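# Transfer the ball into arm2's gutter by pouring

## Task

Get the ball out of the gutter it starts in and into the gutter belonging to arm2, pouring from one gutter into the other if useful, and finish with arm2's gutter resting on its rest bar with the ball inside it. The box must stay essentially where it is: a real shift, lift, rotation or tilt fails. The ball must never drop clearly below the table-top height unless a robot is carrying it. A gutter only holds the ball while its open end is raised above the other end; held with the handle pointing up, it spills. Arm bases in metres with heading in degrees counter-clockwise from +x: arm1 at x=-1.71 y=-0.41 z=+0.88 heading +10; arm2 at x=+0.00 y=+0.14 z=+0.90 heading +100; arm3 at x=+1.71 y=+0.55 z=+0.90 heading -167. At the end every gripper must release and move away; a result that stays only because a robot holds it does not count.

## Robot and tools

Robots. Three identical i2rt Big YAM arms, arm1, arm2 and arm3. Each has six revolute joints, a two-finger gripper and a wrist camera that sits on top of the hand, looking at the fingertips when the hand is level and pointing forward. The hand reaches about 1.0 m from the joint1 axis. Joints move at different speeds, so the path between two postures can bulge outward. The arms do not coordinate: if one stalls, the others keep going.

Frames. One scene frame for everything: origin on the floor, +z up. Arm bases are listed in the task. "hand" is the point midway between the fingertips; its z axis runs along the fingers and its y axis is the direction the fingers open and close. Room cameras: cam_end_1, cam_end_2, cam_gap_1, cam_gap_2, cam_side, cam_top. Wrist cameras: arm1_cam_wrist, arm2_cam_wrist, arm3_cam_wrist (504x504 fisheye); room images are 896x504.

execute_actions. Arguments: "actions", a list holding one action or nothing, and optional "cameras", a list of camera names (omitted, null or ["all"] gives every camera; [] gives none; an unknown name rejects the call). An action is an object keyed by arm name; each arm gets {"joints": {...}}. Inside "joints", each key is an absolute target, not an offset, per joint of that arm: joint1_rad to joint6_rad in radians and gripper_m in metres. You may name any subset of joints and arms; everything named starts at once, and motions may finish at different moments. Ranges (tolerance for counting as reached in brackets):
- joint1_rad -2.879 to 2.879 (0.045): rotation about the base, positive counter-clockwise seen from above; 0 points along the base heading.
- joint2_rad 0 to 3.141 (0.14): shoulder; 0 has the upper arm pointing back roughly horizontal, increasing lifts it up and over forward.
- joint3_rad 0 to 3.019 (0.09): elbow; 0 is folded shut, larger opens it.
- joint4_rad -1.692 to 1.57 (0.055): hand pitch, positive tilts fingers up.
- joint5_rad -1.57 to 1.57 (0.03): sideways hand swing, positive toward the arm's right.
- joint6_rad -2.094 to 2.094 (0.035): hand roll, positive clockwise viewed from behind the hand.
- gripper_m 0 to 0.093 (0.003): fingertip separation; grip force tops out near 50 to 62 N per pad.
A single action can run at most 15 s. An out-of-range value or an unknown key rejects the whole call, with no motion. Joints or arms left out are not relaxed: they may keep driving toward earlier targets.

wait: {"seconds": 0 to 10}. Commands nothing; returns state and images as an empty action does.
zoom_image: {"camera": name, "region": [x0, y0, x1, y1]} in pixels of that camera's most recent full image, top-left origin, at most 504 by 504. Only cameras present in the latest result can be zoomed.
read_manual: {"section": "licences"} returns URDF licence text; no motion.
finished_scene: {"scene": n} with the current scene number; irreversible, and reports whether the task succeeded. Replying with no tool call ends the run.

Result lines. joint_positions gives each arm's current joint values (gripper_m is the sum of the two finger slides). A "pictures" line lists cameras in the order of the attached images. Joint torques are listed per arm joint in order, raw drive output with per-unit offset, scale and noise; nonzero even in free air. joint_status tells how each commanded joint ended: "off_target" (settled short, may still be pushing), "contact_stop" or "time_out" (target dropped, holds where it stopped, except a time_out joint may keep a target within 0.375, 0.375, 0.113, 0.225, 0.075, 0.3 rad of its position for joints 1 to 6 and keep pushing, resuming by itself if freed), "not_followed" (a safety check blocked that arm's joint targets; a "joint command not followed" line and often a "cause:" line appear; the gripper target still runs; the blocked targets may be retried on later actions until replaced). on_its_own covers joints this call did not command; its "held at" value is the held target, not the position. To stop a joint pushing, command its reported position. A tiny change of target may produce no motion. "limit_stop_at_motor_heat" marks keys halted by overheating; resend their targets.

Hazards. The arms do not stop on contact and can push hard. Prolonged pushing or holding loads heats motors: a MOTOR HOT line appears from 85 °C; at 100 °C an OVER-TEMPERATURE FAULT releases that arm and gripper, which fall. The self and inter-arm collision check can react late and ignores fingers, gripper housings and wrist cameras, so keep arms well apart; a hard squeeze between two robots ends the run. Any stop reported in a result cancels the rest of that reply's motion, wait and finish calls. The world keeps running while you think, holding your last command. Avoid dropping or slamming things, moving the box, letting the ball fall below table height, and pushing anything out of the work area. Loose objects may occasionally get a brief external nudge. Tilt a gutter so its open end stays higher unless you mean to pour.

Each tool is called after "Call:" by a JSON object that holds its "name" and its "arguments".

## Session

Call:
{"name": "execute_actions", "arguments": {"actions": []}}

Scene clock: 0.00 s.
Joint torques (N m, as the arm reports them, + toward a larger angle): no reading
arm1.joint_positions: joint1_rad=+0.734 joint2_rad=+0.490 joint3_rad=+1.377 joint4_rad=-1.196 joint5_rad=+0.061 joint6_rad=-0.313 gripper_m=+0.095
arm1.joint_status: not commanded
arm1.hand: x=-1.5895 y=-0.2683 z=+1.4710 quat_wxyz=(-0.574, +0.448, -0.668, -0.153) (m; scene frame)
arm2.joint_positions: joint1_rad=-0.696 joint2_rad=+0.298 joint3_rad=+1.665 joint4_rad=-1.331 joint5_rad=+0.150 joint6_rad=+0.652 gripper_m=+0.095
arm2.joint_status: not commanded
arm2.hand: x=+0.0188 y=+0.1378 z=+1.5910 quat_wxyz=(-0.513, +0.091, -0.691, -0.501) (m; scene frame)
arm3.joint_positions: joint1_rad=-0.067 joint2_rad=+0.421 joint3_rad=+1.673 joint4_rad=-1.557 joint5_rad=-0.201 joint6_rad=+0.252 gripper_m=+0.094
arm3.joint_status: not commanded
arm3.hand: x=+1.6661 y=+0.5042 z=+1.5345 quat_wxyz=(-0.201, -0.804, -0.024, +0.559) (m; scene frame)
pictures: arm1_cam_wrist, arm2_cam_wrist, arm3_cam_wrist, cam_end_1, cam_end_2, cam_gap_1, cam_gap_2, cam_side, cam_top
Images, in order (width x height): arm1_cam_wrist 504x504, arm2_cam_wrist 504x504, arm3_cam_wrist 504x504, cam_end_1 896x504, cam_end_2 896x504, cam_gap_1 896x504, cam_gap_2 896x504, cam_side 896x504, cam_top 896x504.

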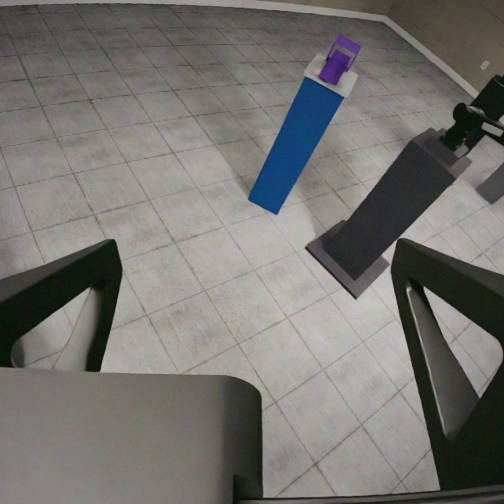

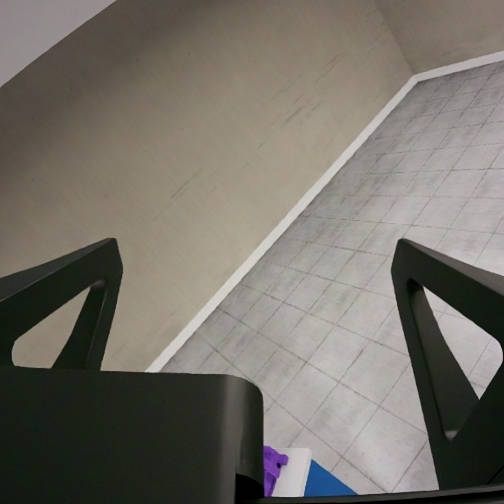

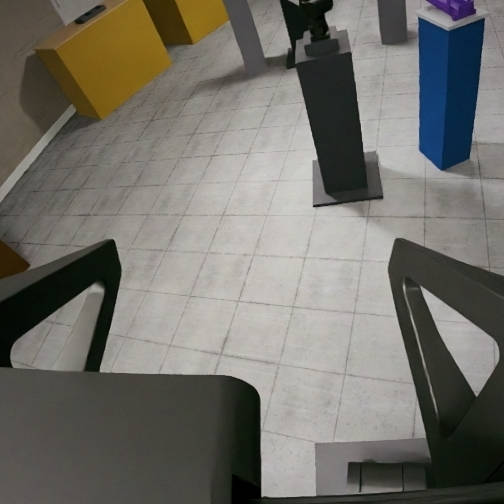

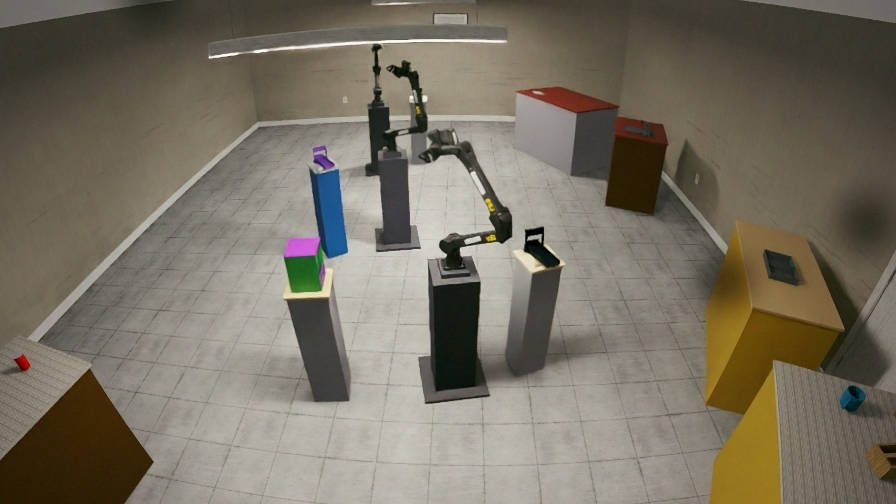

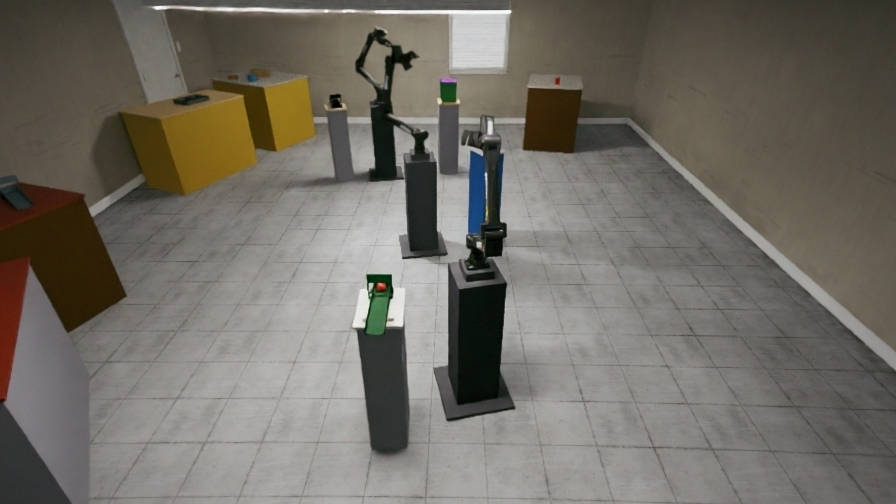

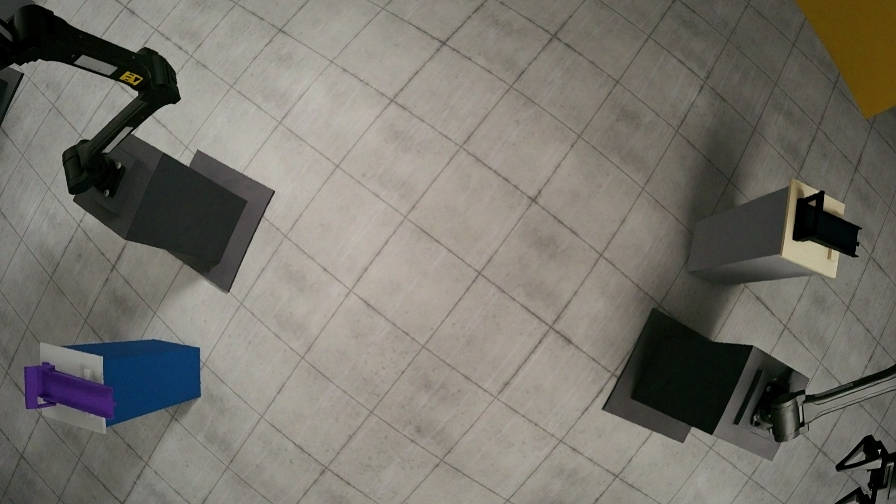

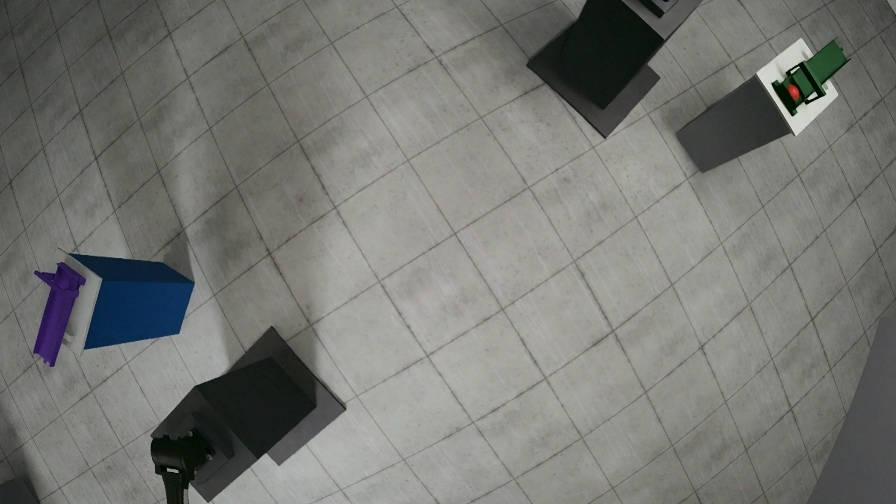

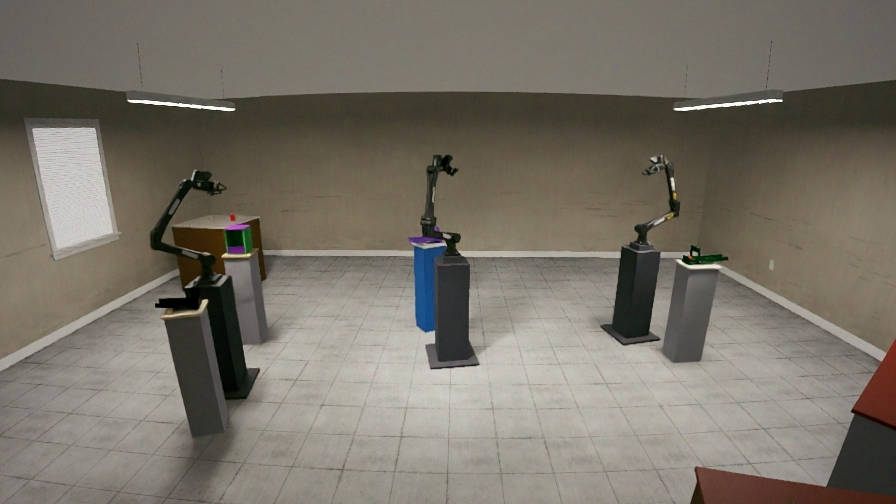

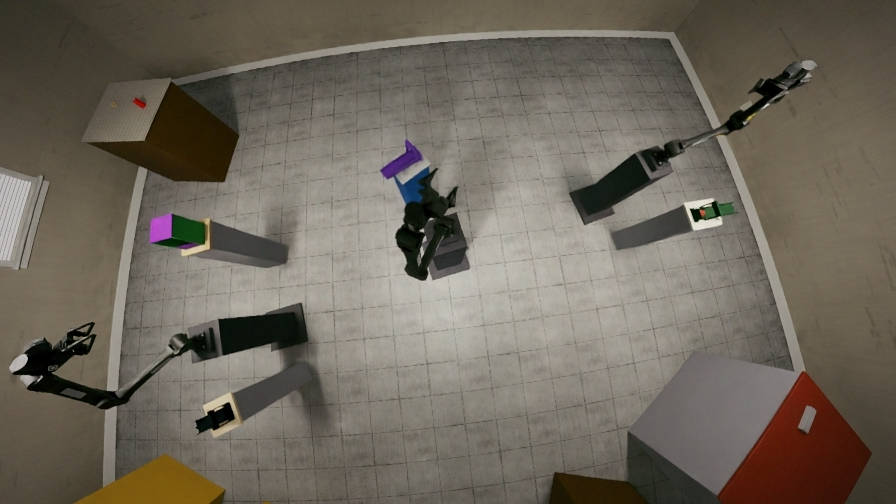

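Call:
{"name": "zoom_image", "arguments": {"camera": "cam_end_2", "region": [320, 250, 440, 350]}}

Call:
{"name": "zoom_image", "arguments": {"camera": "cam_gap_2", "region": [720, 20, 880, 150]}}

Call:
{"name": "zoom_image", "arguments": {"camera": "cam_side", "region": [650, 230, 750, 290]}}

Call:
{"name": "zoom_image", "arguments": {"camera": "cam_gap_2", "region": [10, 230, 170, 380]}}

Call:
{"name": "zoom_image", "arguments": {"camera": "cam_end_1", "region": [270, 130, 380, 200]}}

Call:
{"name": "zoom_image", "arguments": {"camera": "cam_gap_1", "region": [10, 320, 150, 450]}}

Region (320, 250, 440, 350) of cam_end_2's 896x504 image, scaled by 4.200, with more detail than that image has.

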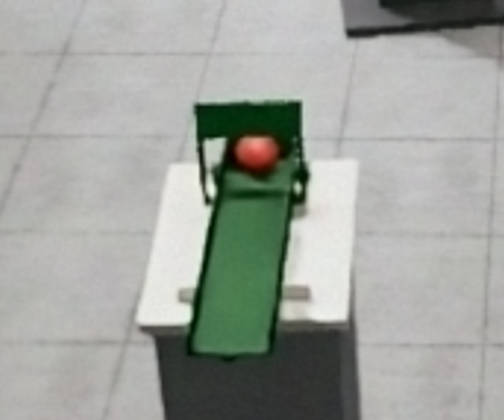

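Region (720, 20, 880, 150) of cam_gap_2's 896x504 image, scaled by 3.150, with more detail than that image has; it fills the top 410 rows of this view, and the rest is white.

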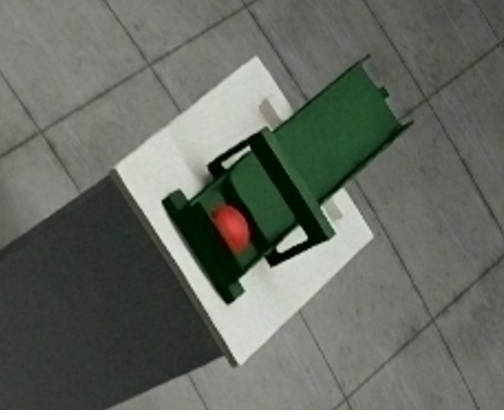

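Region (650, 230, 750, 290) of cam_side's 896x504 image, scaled by 5.040, with more detail than that image has; it fills the top 302 rows of this view, and the rest is white.

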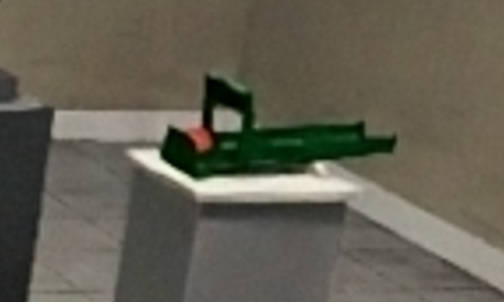

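Region (10, 230, 170, 380) of cam_gap_2's 896x504 image, scaled by 3.150, with more detail than that image has; it fills the top 472 rows of this view, and the rest is white.

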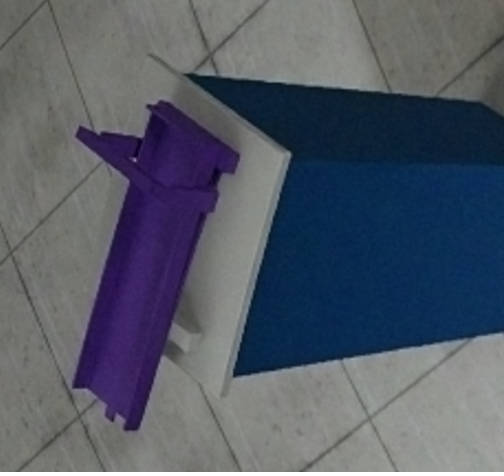

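Region (270, 130, 380, 200) of cam_end_1's 896x504 image, scaled by 4.582, with more detail than that image has; it fills the top 321 rows of this view, and the rest is white.

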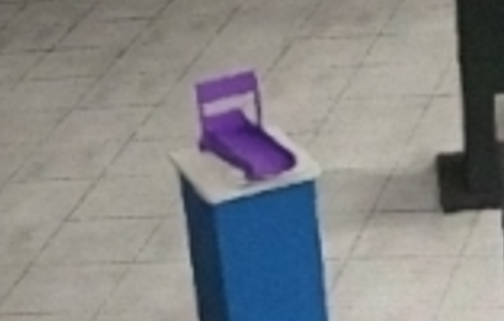

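Region (10, 320, 150, 450) of cam_gap_1's 896x504 image, scaled by 3.600, with more detail than that image has; it fills the top 468 rows of this view, and the rest is white.

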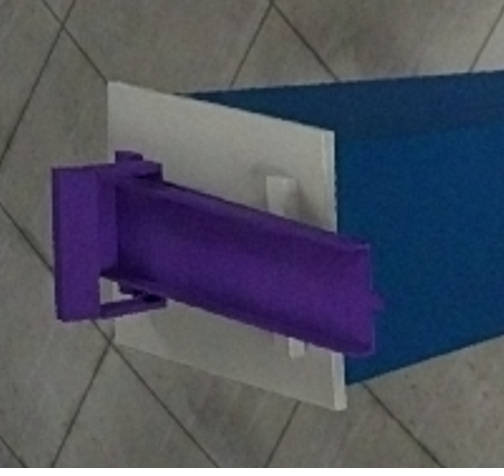

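Call:
{"name": "execute_actions", "arguments": {"actions": [{"arm2":{"joints":{"joint1_rad":0.25,"joint2_rad":1.69,"joint3_rad":1.93,"joint4_rad":-1.55,"joint5_rad":0,"joint6_rad":0}},"arm3":{"joints":{"joint1_rad":1.85,"joint2_rad":1.69,"joint3_rad":1.93,"joint4_rad":-1.55,"joint5_rad":0,"joint6_rad":0}}}], "cameras": ["arm2_cam_wrist","arm3_cam_wrist","cam_top","cam_side"]}}

Scene clock: 44.60 s.
Joint torques (N m, as the arm reports them, + toward a larger angle): arm1=[0.5  4.34 9.54 2.48 0.05 0.1 ] | arm2=[ -0.32 -17.83  11.02   0.15  -0.2   -0.14] | arm3=[ -0.73 -13.61  14.86   0.45  -0.06  -0.1 ]
arm1.joint_positions: joint1_rad=+0.734 joint2_rad=+0.490 joint3_rad=+1.377 joint4_rad=-1.196 joint5_rad=+0.061 joint6_rad=-0.313 gripper_m=+0.095
arm1.joint_status: not commanded
arm1.hand: x=-1.5895 y=-0.2683 z=+1.4710 quat_wxyz=(-0.574, +0.448, -0.668, -0.153) (m; scene frame)
arm2.joint_positions: joint1_rad=+0.259 joint2_rad=+1.702 joint3_rad=+1.908 joint4_rad=-1.541 joint5_rad=+0.001 joint6_rad=+0.007 gripper_m=+0.095
arm2.joint_status: all done
arm2.hand: x=-0.2442 y=+0.6604 z=+1.2281 quat_wxyz=(-0.059, +0.837, -0.536, -0.092) (m; scene frame)
arm3.joint_positions: joint1_rad=+1.860 joint2_rad=+1.696 joint3_rad=+1.894 joint4_rad=-1.544 joint5_rad=-0.001 joint6_rad=+0.005 gripper_m=+0.094
arm3.joint_status: all done
arm3.hand: x=+1.9962 y=+0.0555 z=+1.2309 quat_wxyz=(-0.098, -0.500, -0.859, +0.056) (m; scene frame)
pictures: arm2_cam_wrist, arm3_cam_wrist, cam_side, cam_top
Images, in order (width x height): arm2_cam_wrist 504x504, arm3_cam_wrist 504x504, cam_side 896x504, cam_top 896x504.

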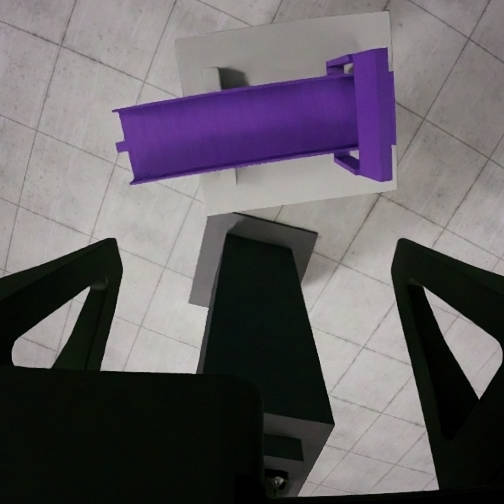

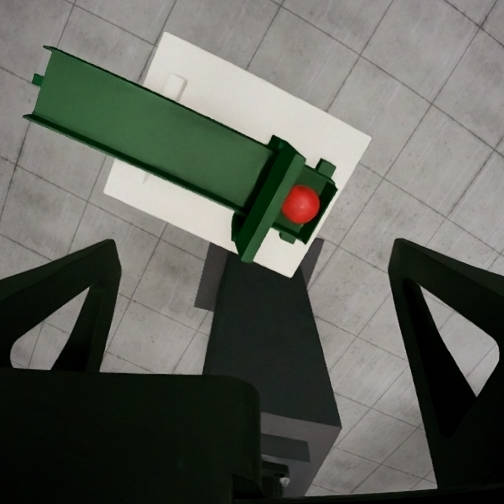

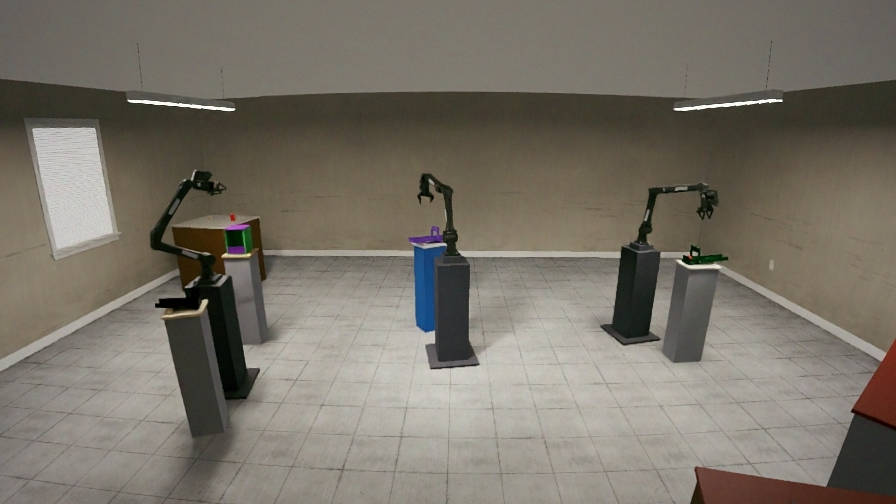

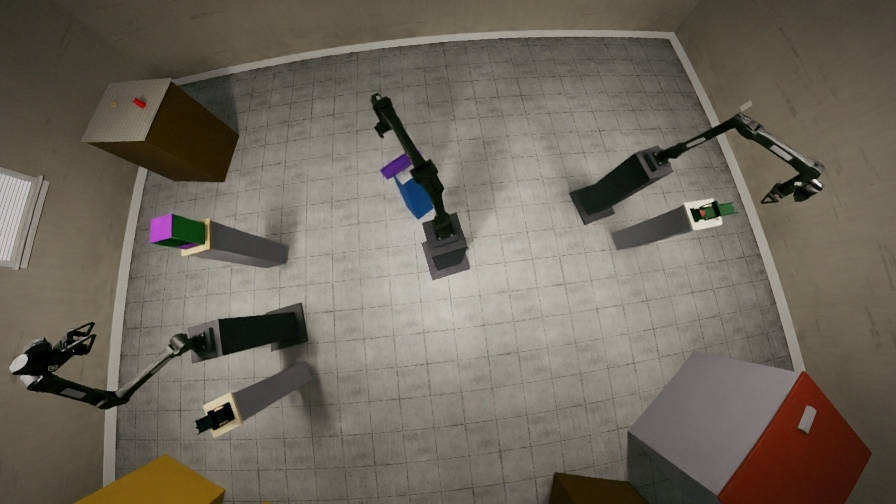

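Call:
{"name": "execute_actions", "arguments": {"actions": [{"arm2":{"joints":{"joint1_rad":0.068,"joint2_rad":2.067,"joint3_rad":2.09,"joint4_rad":-1.616,"joint5_rad":-0.115,"joint6_rad":-0.28,"gripper_m":0.07}},"arm3":{"joints":{"joint1_rad":1.812,"joint2_rad":1.749,"joint3_rad":1.62,"joint4_rad":-1.372,"joint5_rad":-0.11,"joint6_rad":0.43,"gripper_m":0.07}}}], "cameras": ["arm2_cam_wrist","arm3_cam_wrist","cam_gap_1","cam_gap_2","cam_side"]}}

Scene clock: 80.53 s.
Joint torques (N m, as the arm reports them, + toward a larger angle): arm1=[0.44 4.34 9.53 2.48 0.05 0.1 ] | arm2=[  0.69 -24.73  11.26  -0.49  -0.39  -0.11] | arm3=[ -0.74 -13.98  12.46   0.85  -0.27   0.04]
arm1.joint_positions: joint1_rad=+0.734 joint2_rad=+0.490 joint3_rad=+1.377 joint4_rad=-1.196 joint5_rad=+0.061 joint6_rad=-0.313 gripper_m=+0.095
arm1.joint_status: not commanded
arm1.hand: x=-1.5895 y=-0.2683 z=+1.4710 quat_wxyz=(-0.574, +0.448, -0.668, -0.153) (m; scene frame)
arm2.joint_positions: joint1_rad=+0.066 joint2_rad=+2.095 joint3_rad=+2.059 joint4_rad=-1.608 joint5_rad=-0.113 joint6_rad=-0.272 gripper_m=+0.070
arm2.joint_status: all done
arm2.hand: x=-0.1741 y=+0.7521 z=+1.0576 quat_wxyz=(+0.070, +0.861, -0.503, -0.008) (m; scene frame)
arm3.joint_positions: joint1_rad=+1.814 joint2_rad=+1.762 joint3_rad=+1.606 joint4_rad=-1.384 joint5_rad=-0.105 joint6_rad=+0.422 gripper_m=+0.070
arm3.joint_status: all done
arm3.hand: x=+1.9801 y=+0.0698 z=+1.0826 quat_wxyz=(-0.032, -0.686, -0.725, -0.045) (m; scene frame)
pictures: arm2_cam_wrist, arm3_cam_wrist, cam_gap_1, cam_gap_2, cam_side
Images, in order (width x height): arm2_cam_wrist 504x504, arm3_cam_wrist 504x504, cam_gap_1 896x504, cam_gap_2 896x504, cam_side 896x504.

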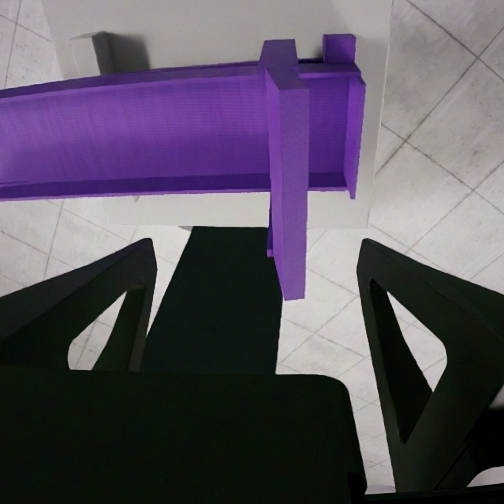

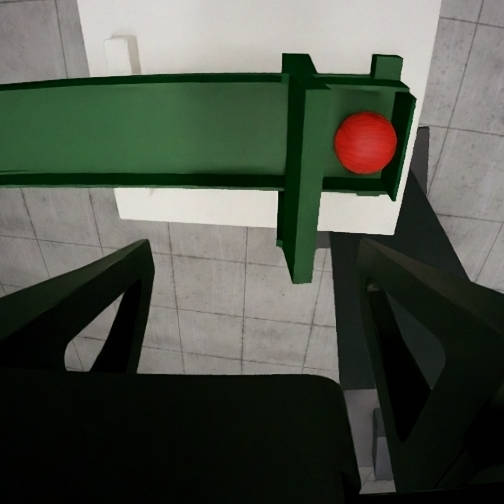

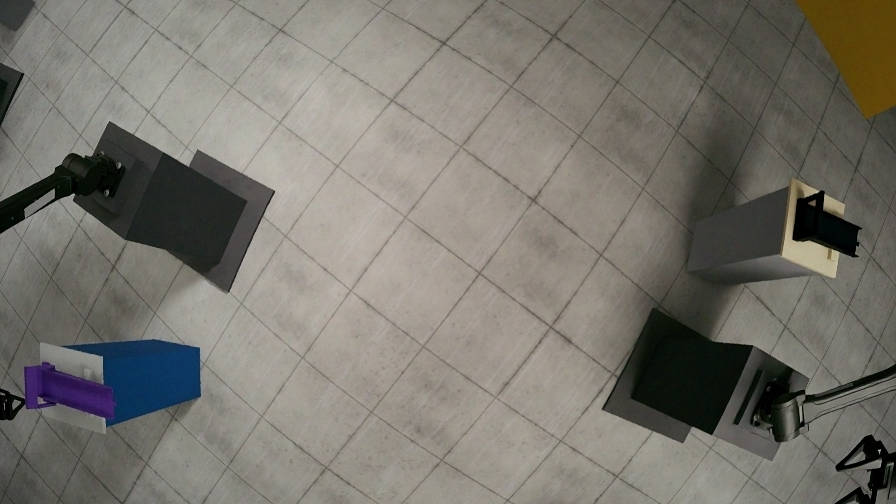

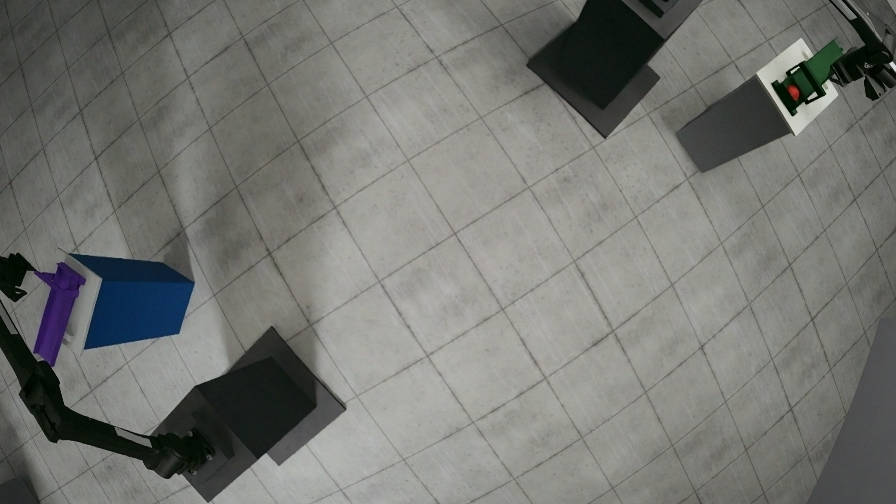

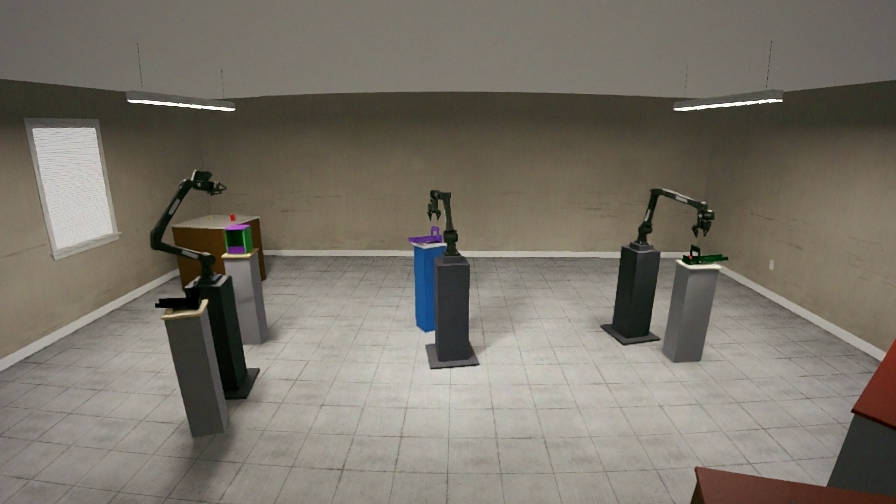

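Call:
{"name": "execute_actions", "arguments": {"actions": [{"arm2":{"joints":{"joint1_rad":0.052,"joint2_rad":2.088,"joint3_rad":1.98,"joint4_rad":-1.48,"gripper_m":0.09}},"arm3":{"joints":{"joint1_rad":1.796,"joint2_rad":1.789,"joint3_rad":1.456,"joint4_rad":-1.164,"gripper_m":0.09}}}], "cameras": ["arm2_cam_wrist","arm3_cam_wrist","cam_side"]}}

Call:
{"name": "zoom_image", "arguments": {"camera": "cam_side", "region": [640, 180, 760, 280]}}

Call:
{"name": "zoom_image", "arguments": {"camera": "cam_side", "region": [380, 170, 500, 270]}}

Scene clock: 97.13 s.
Joint torques (N m, as the arm reports them, + toward a larger angle): arm1=[0.47 4.33 9.53 2.47 0.05 0.1 ] | arm2=[ -0.25 -23.15   8.56   0.45  -0.39  -0.18] | arm3=[ -1.57 -13.53  11.22   0.89  -0.27   0.04]
arm1.joint_positions: joint1_rad=+0.734 joint2_rad=+0.490 joint3_rad=+1.377 joint4_rad=-1.196 joint5_rad=+0.061 joint6_rad=-0.313 gripper_m=+0.095
arm1.joint_status: not commanded
arm1.hand: x=-1.5895 y=-0.2683 z=+1.4710 quat_wxyz=(-0.574, +0.448, -0.668, -0.153) (m; scene frame)
arm2.joint_positions: joint1_rad=+0.062 joint2_rad=+2.095 joint3_rad=+1.982 joint4_rad=-1.492 joint5_rad=-0.113 joint6_rad=-0.273 gripper_m=+0.090
arm2.joint_status: all done
arm2.hand: x=-0.1731 y=+0.7595 z=+1.0281 quat_wxyz=(+0.056, +0.862, -0.504, -0.022) (m; scene frame)
arm3.joint_positions: joint1_rad=+1.806 joint2_rad=+1.786 joint3_rad=+1.448 joint4_rad=-1.176 joint5_rad=-0.105 joint6_rad=+0.422 gripper_m=+0.090
arm3.joint_status: all done
arm3.hand: x=+1.9753 y=+0.0695 z=+1.0123 quat_wxyz=(-0.044, -0.689, -0.723, -0.040) (m; scene frame)
pictures: arm2_cam_wrist, arm3_cam_wrist, cam_side
Images, in order (width x height): arm2_cam_wrist 504x504, arm3_cam_wrist 504x504, cam_side 896x504.

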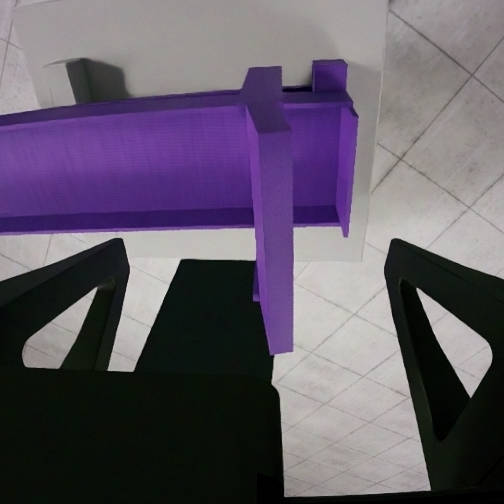

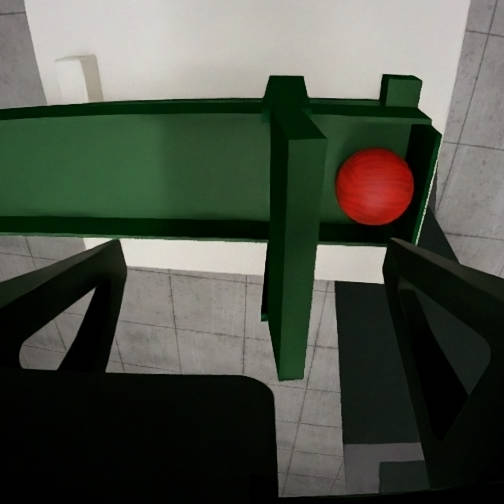

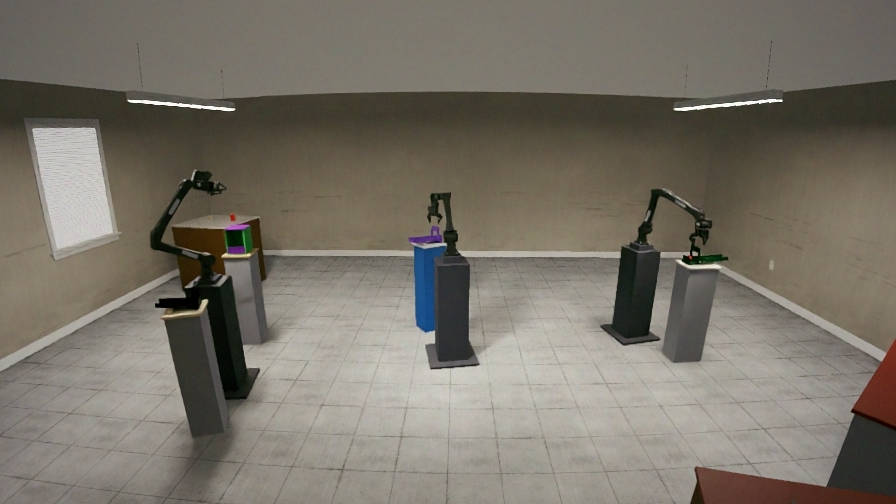

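Region (640, 180, 760, 280) of cam_side's 896x504 image, scaled by 4.200, with more detail than that image has.

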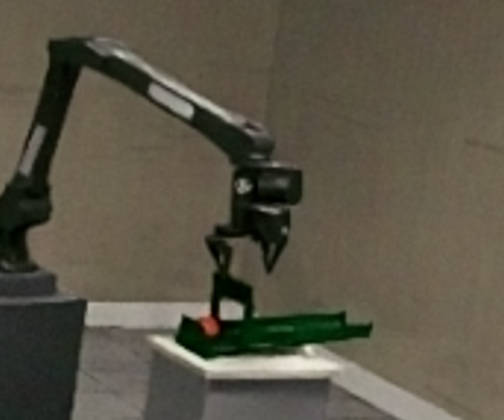

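Region (380, 170, 500, 270) of cam_side's 896x504 image, scaled by 4.200, with more detail than that image has.

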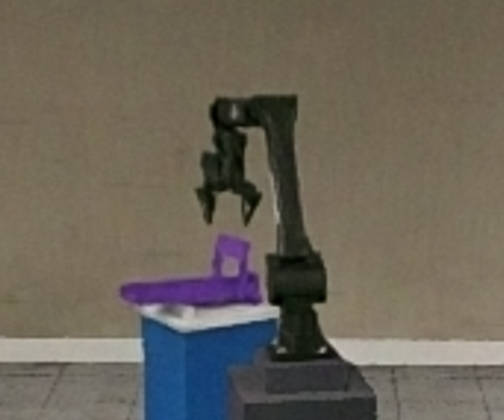

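Call:
{"name": "execute_actions", "arguments": {"actions": [{"arm2":{"joints":{"joint2_rad":2.091,"joint3_rad":1.845,"joint4_rad":-1.342}},"arm3":{"joints":{"joint2_rad":1.815,"joint3_rad":1.389,"joint4_rad":-1.071}}}], "cameras": ["arm2_cam_wrist","arm3_cam_wrist","cam_side"]}}

Call:
{"name": "zoom_image", "arguments": {"camera": "cam_side", "region": [640, 180, 760, 280]}}

Call:
{"name": "zoom_image", "arguments": {"camera": "cam_side", "region": [380, 170, 500, 270]}}

Scene clock: 106.47 s.
Joint torques (N m, as the arm reports them, + toward a larger angle): arm1=[0.47 4.32 9.54 2.48 0.05 0.1 ] | arm2=[ -0.42 -22.19   8.48   0.45  -0.39  -0.14] | arm3=[ -1.6  -12.62  10.71   0.88  -0.26   0.04]
arm1.joint_positions: joint1_rad=+0.734 joint2_rad=+0.490 joint3_rad=+1.377 joint4_rad=-1.196 joint5_rad=+0.061 joint6_rad=-0.313 gripper_m=+0.095
arm1.joint_status: not commanded
arm1.hand: x=-1.5895 y=-0.2683 z=+1.4710 quat_wxyz=(-0.574, +0.448, -0.668, -0.153) (m; scene frame)
arm2.joint_positions: joint1_rad=+0.062 joint2_rad=+2.095 joint3_rad=+1.846 joint4_rad=-1.354 joint5_rad=-0.113 joint6_rad=-0.273 gripper_m=+0.090
arm2.joint_status: all done
arm2.hand: x=-0.1706 y=+0.7501 z=+0.9771 quat_wxyz=(+0.055, +0.862, -0.504, -0.023) (m; scene frame)
arm3.joint_positions: joint1_rad=+1.806 joint2_rad=+1.804 joint3_rad=+1.385 joint4_rad=-1.084 joint5_rad=-0.105 joint6_rad=+0.422 gripper_m=+0.090
arm3.joint_status: all done
arm3.hand: x=+1.9743 y=+0.0714 z=+0.9813 quat_wxyz=(-0.050, -0.688, -0.723, -0.038) (m; scene frame)
pictures: arm2_cam_wrist, arm3_cam_wrist, cam_side
Images, in order (width x height): arm2_cam_wrist 504x504, arm3_cam_wrist 504x504, cam_side 896x504.

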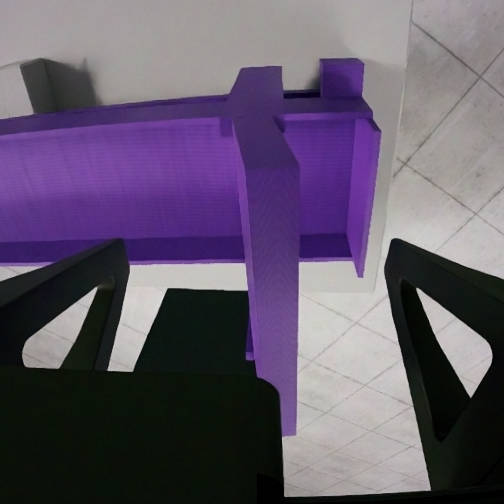

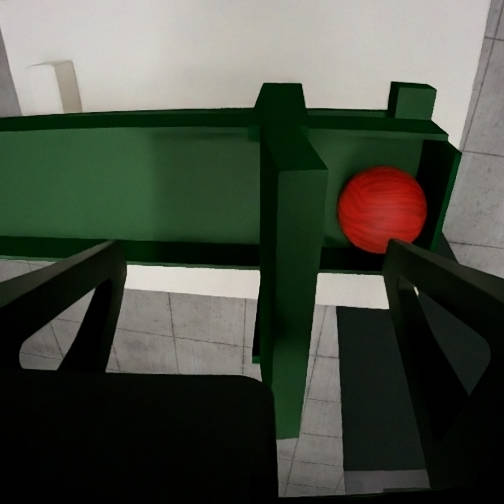

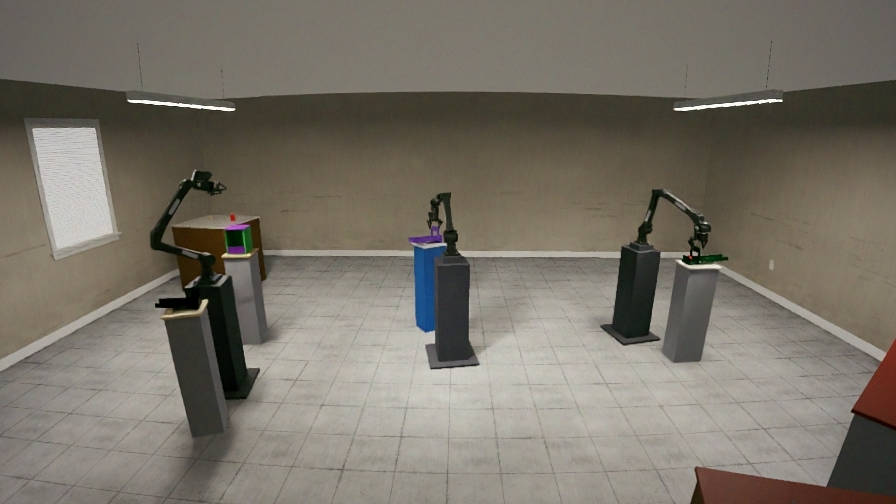

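Region (640, 180, 760, 280) of cam_side's 896x504 image, scaled by 4.200, with more detail than that image has.

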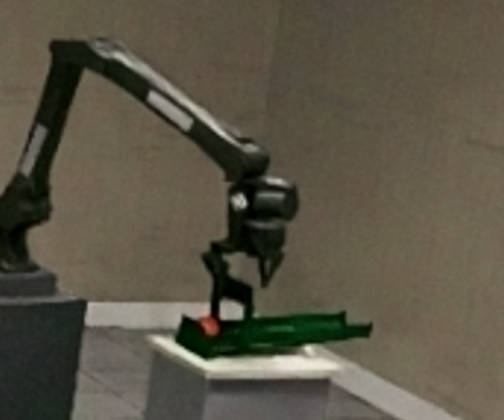

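Region (380, 170, 500, 270) of cam_side's 896x504 image, scaled by 4.200, with more detail than that image has.

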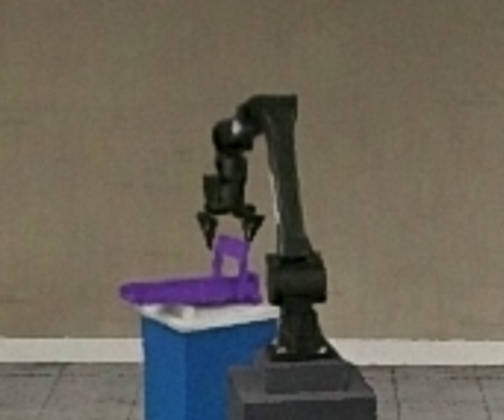

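Call:
{"name": "execute_actions", "arguments": {"actions": [{"arm2":{"joints":{"joint2_rad":2.105,"joint3_rad":1.805,"joint4_rad":-1.288,"gripper_m":0.065}},"arm3":{"joints":{"joint2_rad":1.831,"joint3_rad":1.349,"joint4_rad":-1.015,"gripper_m":0.065}}}], "cameras": ["arm2_cam_wrist","arm3_cam_wrist","cam_side"]}}

Call:
{"name": "zoom_image", "arguments": {"camera": "cam_side", "region": [660, 200, 740, 280]}}

Call:
{"name": "zoom_image", "arguments": {"camera": "cam_side", "region": [400, 190, 470, 260]}}

Scene clock: 113.73 s.
Joint torques (N m, as the arm reports them, + toward a larger angle): arm1=[0.45 4.33 9.55 2.48 0.05 0.1 ] | arm2=[ -0.54 -20.95   8.07   0.59  -0.39  -0.14] | arm3=[ -1.51 -12.73  10.2    0.91  -0.27   0.04]
arm1.joint_positions: joint1_rad=+0.734 joint2_rad=+0.490 joint3_rad=+1.377 joint4_rad=-1.196 joint5_rad=+0.061 joint6_rad=-0.313 gripper_m=+0.095
arm1.joint_status: not commanded
arm1.hand: x=-1.5895 y=-0.2683 z=+1.4710 quat_wxyz=(-0.574, +0.448, -0.668, -0.153) (m; scene frame)
arm2.joint_positions: joint1_rad=+0.062 joint2_rad=+2.095 joint3_rad=+1.810 joint4_rad=-1.300 joint5_rad=-0.113 joint6_rad=-0.273 gripper_m=+0.065
arm2.joint_status: all done
arm2.hand: x=-0.1707 y=+0.7507 z=+0.9639 quat_wxyz=(+0.049, +0.862, -0.503, -0.029) (m; scene frame)
arm3.joint_positions: joint1_rad=+1.806 joint2_rad=+1.815 joint3_rad=+1.346 joint4_rad=-1.027 joint5_rad=-0.105 joint6_rad=+0.423 gripper_m=+0.065
arm3.joint_status: all done
arm3.hand: x=+1.9731 y=+0.0738 z=+0.9622 quat_wxyz=(-0.053, -0.688, -0.723, -0.037) (m; scene frame)
pictures: arm2_cam_wrist, arm3_cam_wrist, cam_side
Images, in order (width x height): arm2_cam_wrist 504x504, arm3_cam_wrist 504x504, cam_side 896x504.

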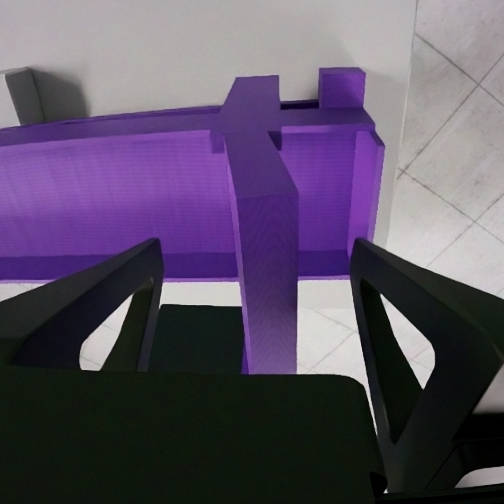

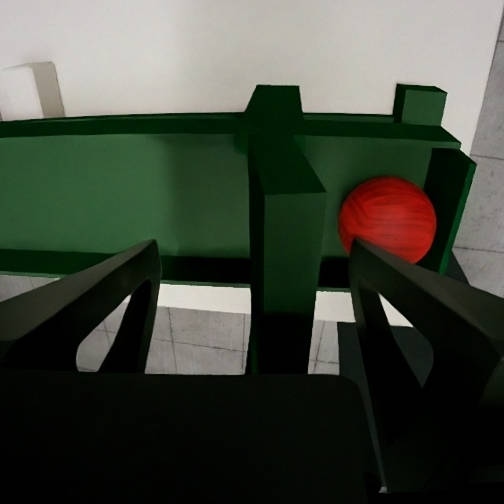

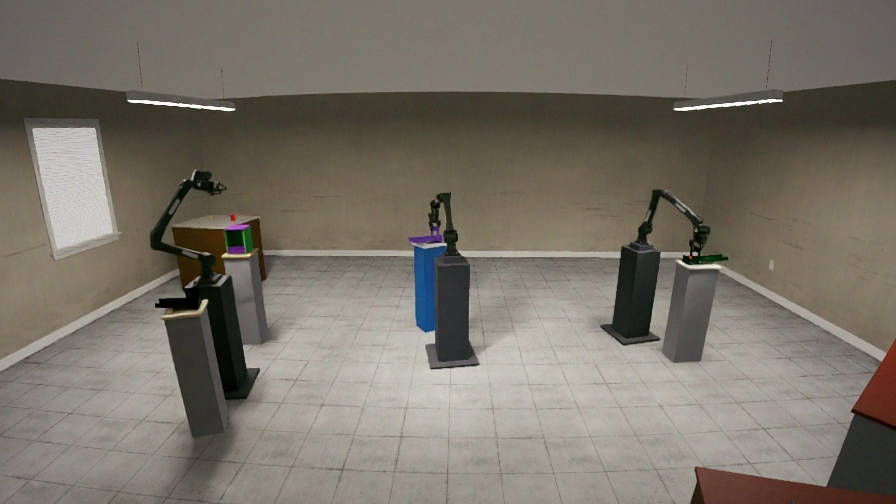

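Region (660, 200, 740, 280) of cam_side's 896x504 image, scaled by 6.300, with more detail than that image has.

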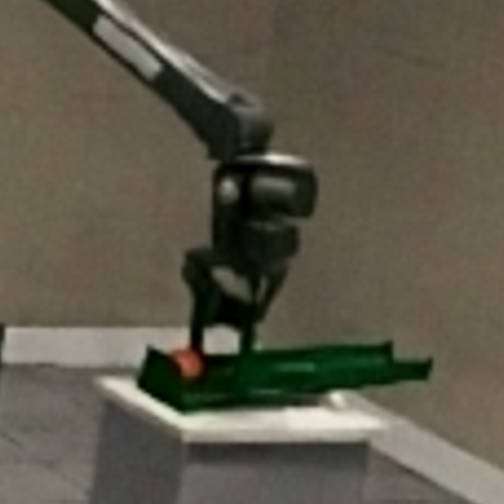

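Region (400, 190, 470, 260) of cam_side's 896x504 image, scaled by 7.200, with more detail than that image has.

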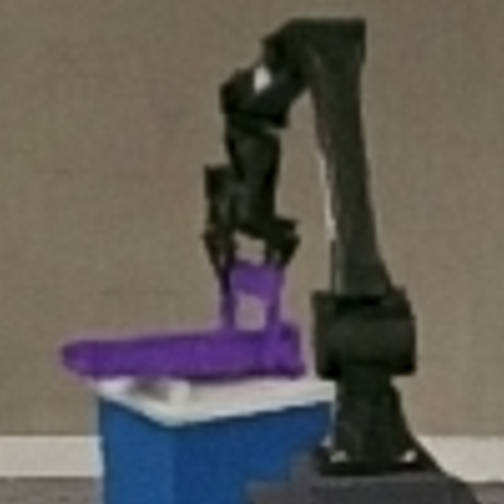

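Call:
{"name": "execute_actions", "arguments": {"actions": [{"arm2":{"joints":{"gripper_m":0.0}},"arm3":{"joints":{"gripper_m":0.0}}}], "cameras": ["arm2_cam_wrist","arm3_cam_wrist"]}}

Scene clock: 117.03 s.
Joint torques (N m, as the arm reports them, + toward a larger angle): arm1=[0.44 4.35 9.54 2.47 0.05 0.1 ] | arm2=[ -0.35 -20.04   8.22   0.64   0.91  -0.07] | arm3=[ -0.98 -12.21  10.32   0.76   0.29   0.02]
arm1.joint_positions: joint1_rad=+0.734 joint2_rad=+0.490 joint3_rad=+1.377 joint4_rad=-1.196 joint5_rad=+0.061 joint6_rad=-0.313 gripper_m=+0.095
arm1.joint_status: not commanded
arm1.hand: x=-1.5895 y=-0.2683 z=+1.4710 quat_wxyz=(-0.574, +0.448, -0.668, -0.153) (m; scene frame)
arm2.joint_positions: joint1_rad=+0.058 joint2_rad=+2.087 joint3_rad=+1.810 joint4_rad=-1.305 joint5_rad=-0.140 joint6_rad=-0.283 gripper_m=+0.012
arm2.joint_status: gripper_m off_target (ended at +0.012, target +0.000)
arm2.hand: x=-0.1732 y=+0.7495 z=+0.9694 quat_wxyz=(+0.057, +0.863, -0.500, -0.040) (m; scene frame)
arm3.joint_positions: joint1_rad=+1.801 joint2_rad=+1.808 joint3_rad=+1.347 joint4_rad=-1.024 joint5_rad=-0.123 joint6_rad=+0.424 gripper_m=+0.011
arm3.joint_status: gripper_m off_target (ended at +0.011, target +0.000)
arm3.hand: x=+1.9741 y=+0.0725 z=+0.9665 quat_wxyz=(-0.061, -0.689, -0.720, -0.043) (m; scene frame)
pictures: arm2_cam_wrist, arm3_cam_wrist
Images, in order (width x height): arm2_cam_wrist 504x504, arm3_cam_wrist 504x504.

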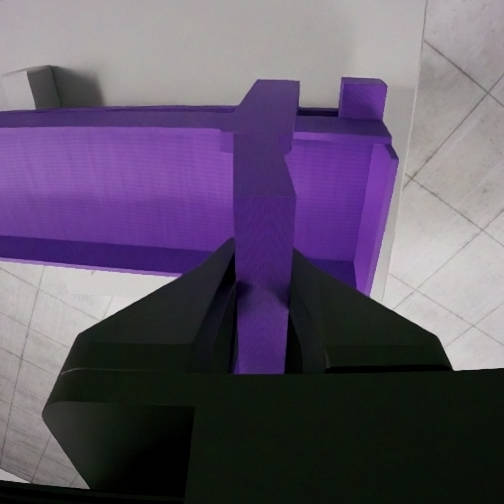

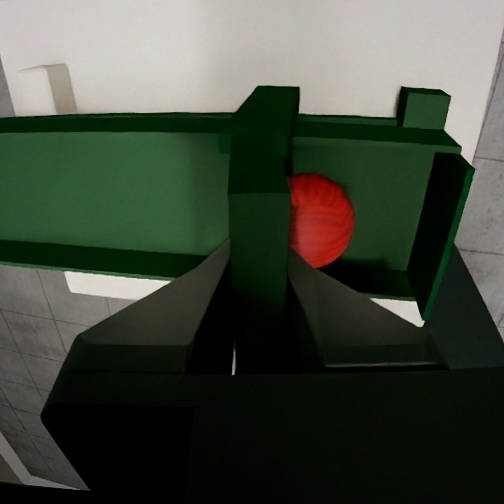

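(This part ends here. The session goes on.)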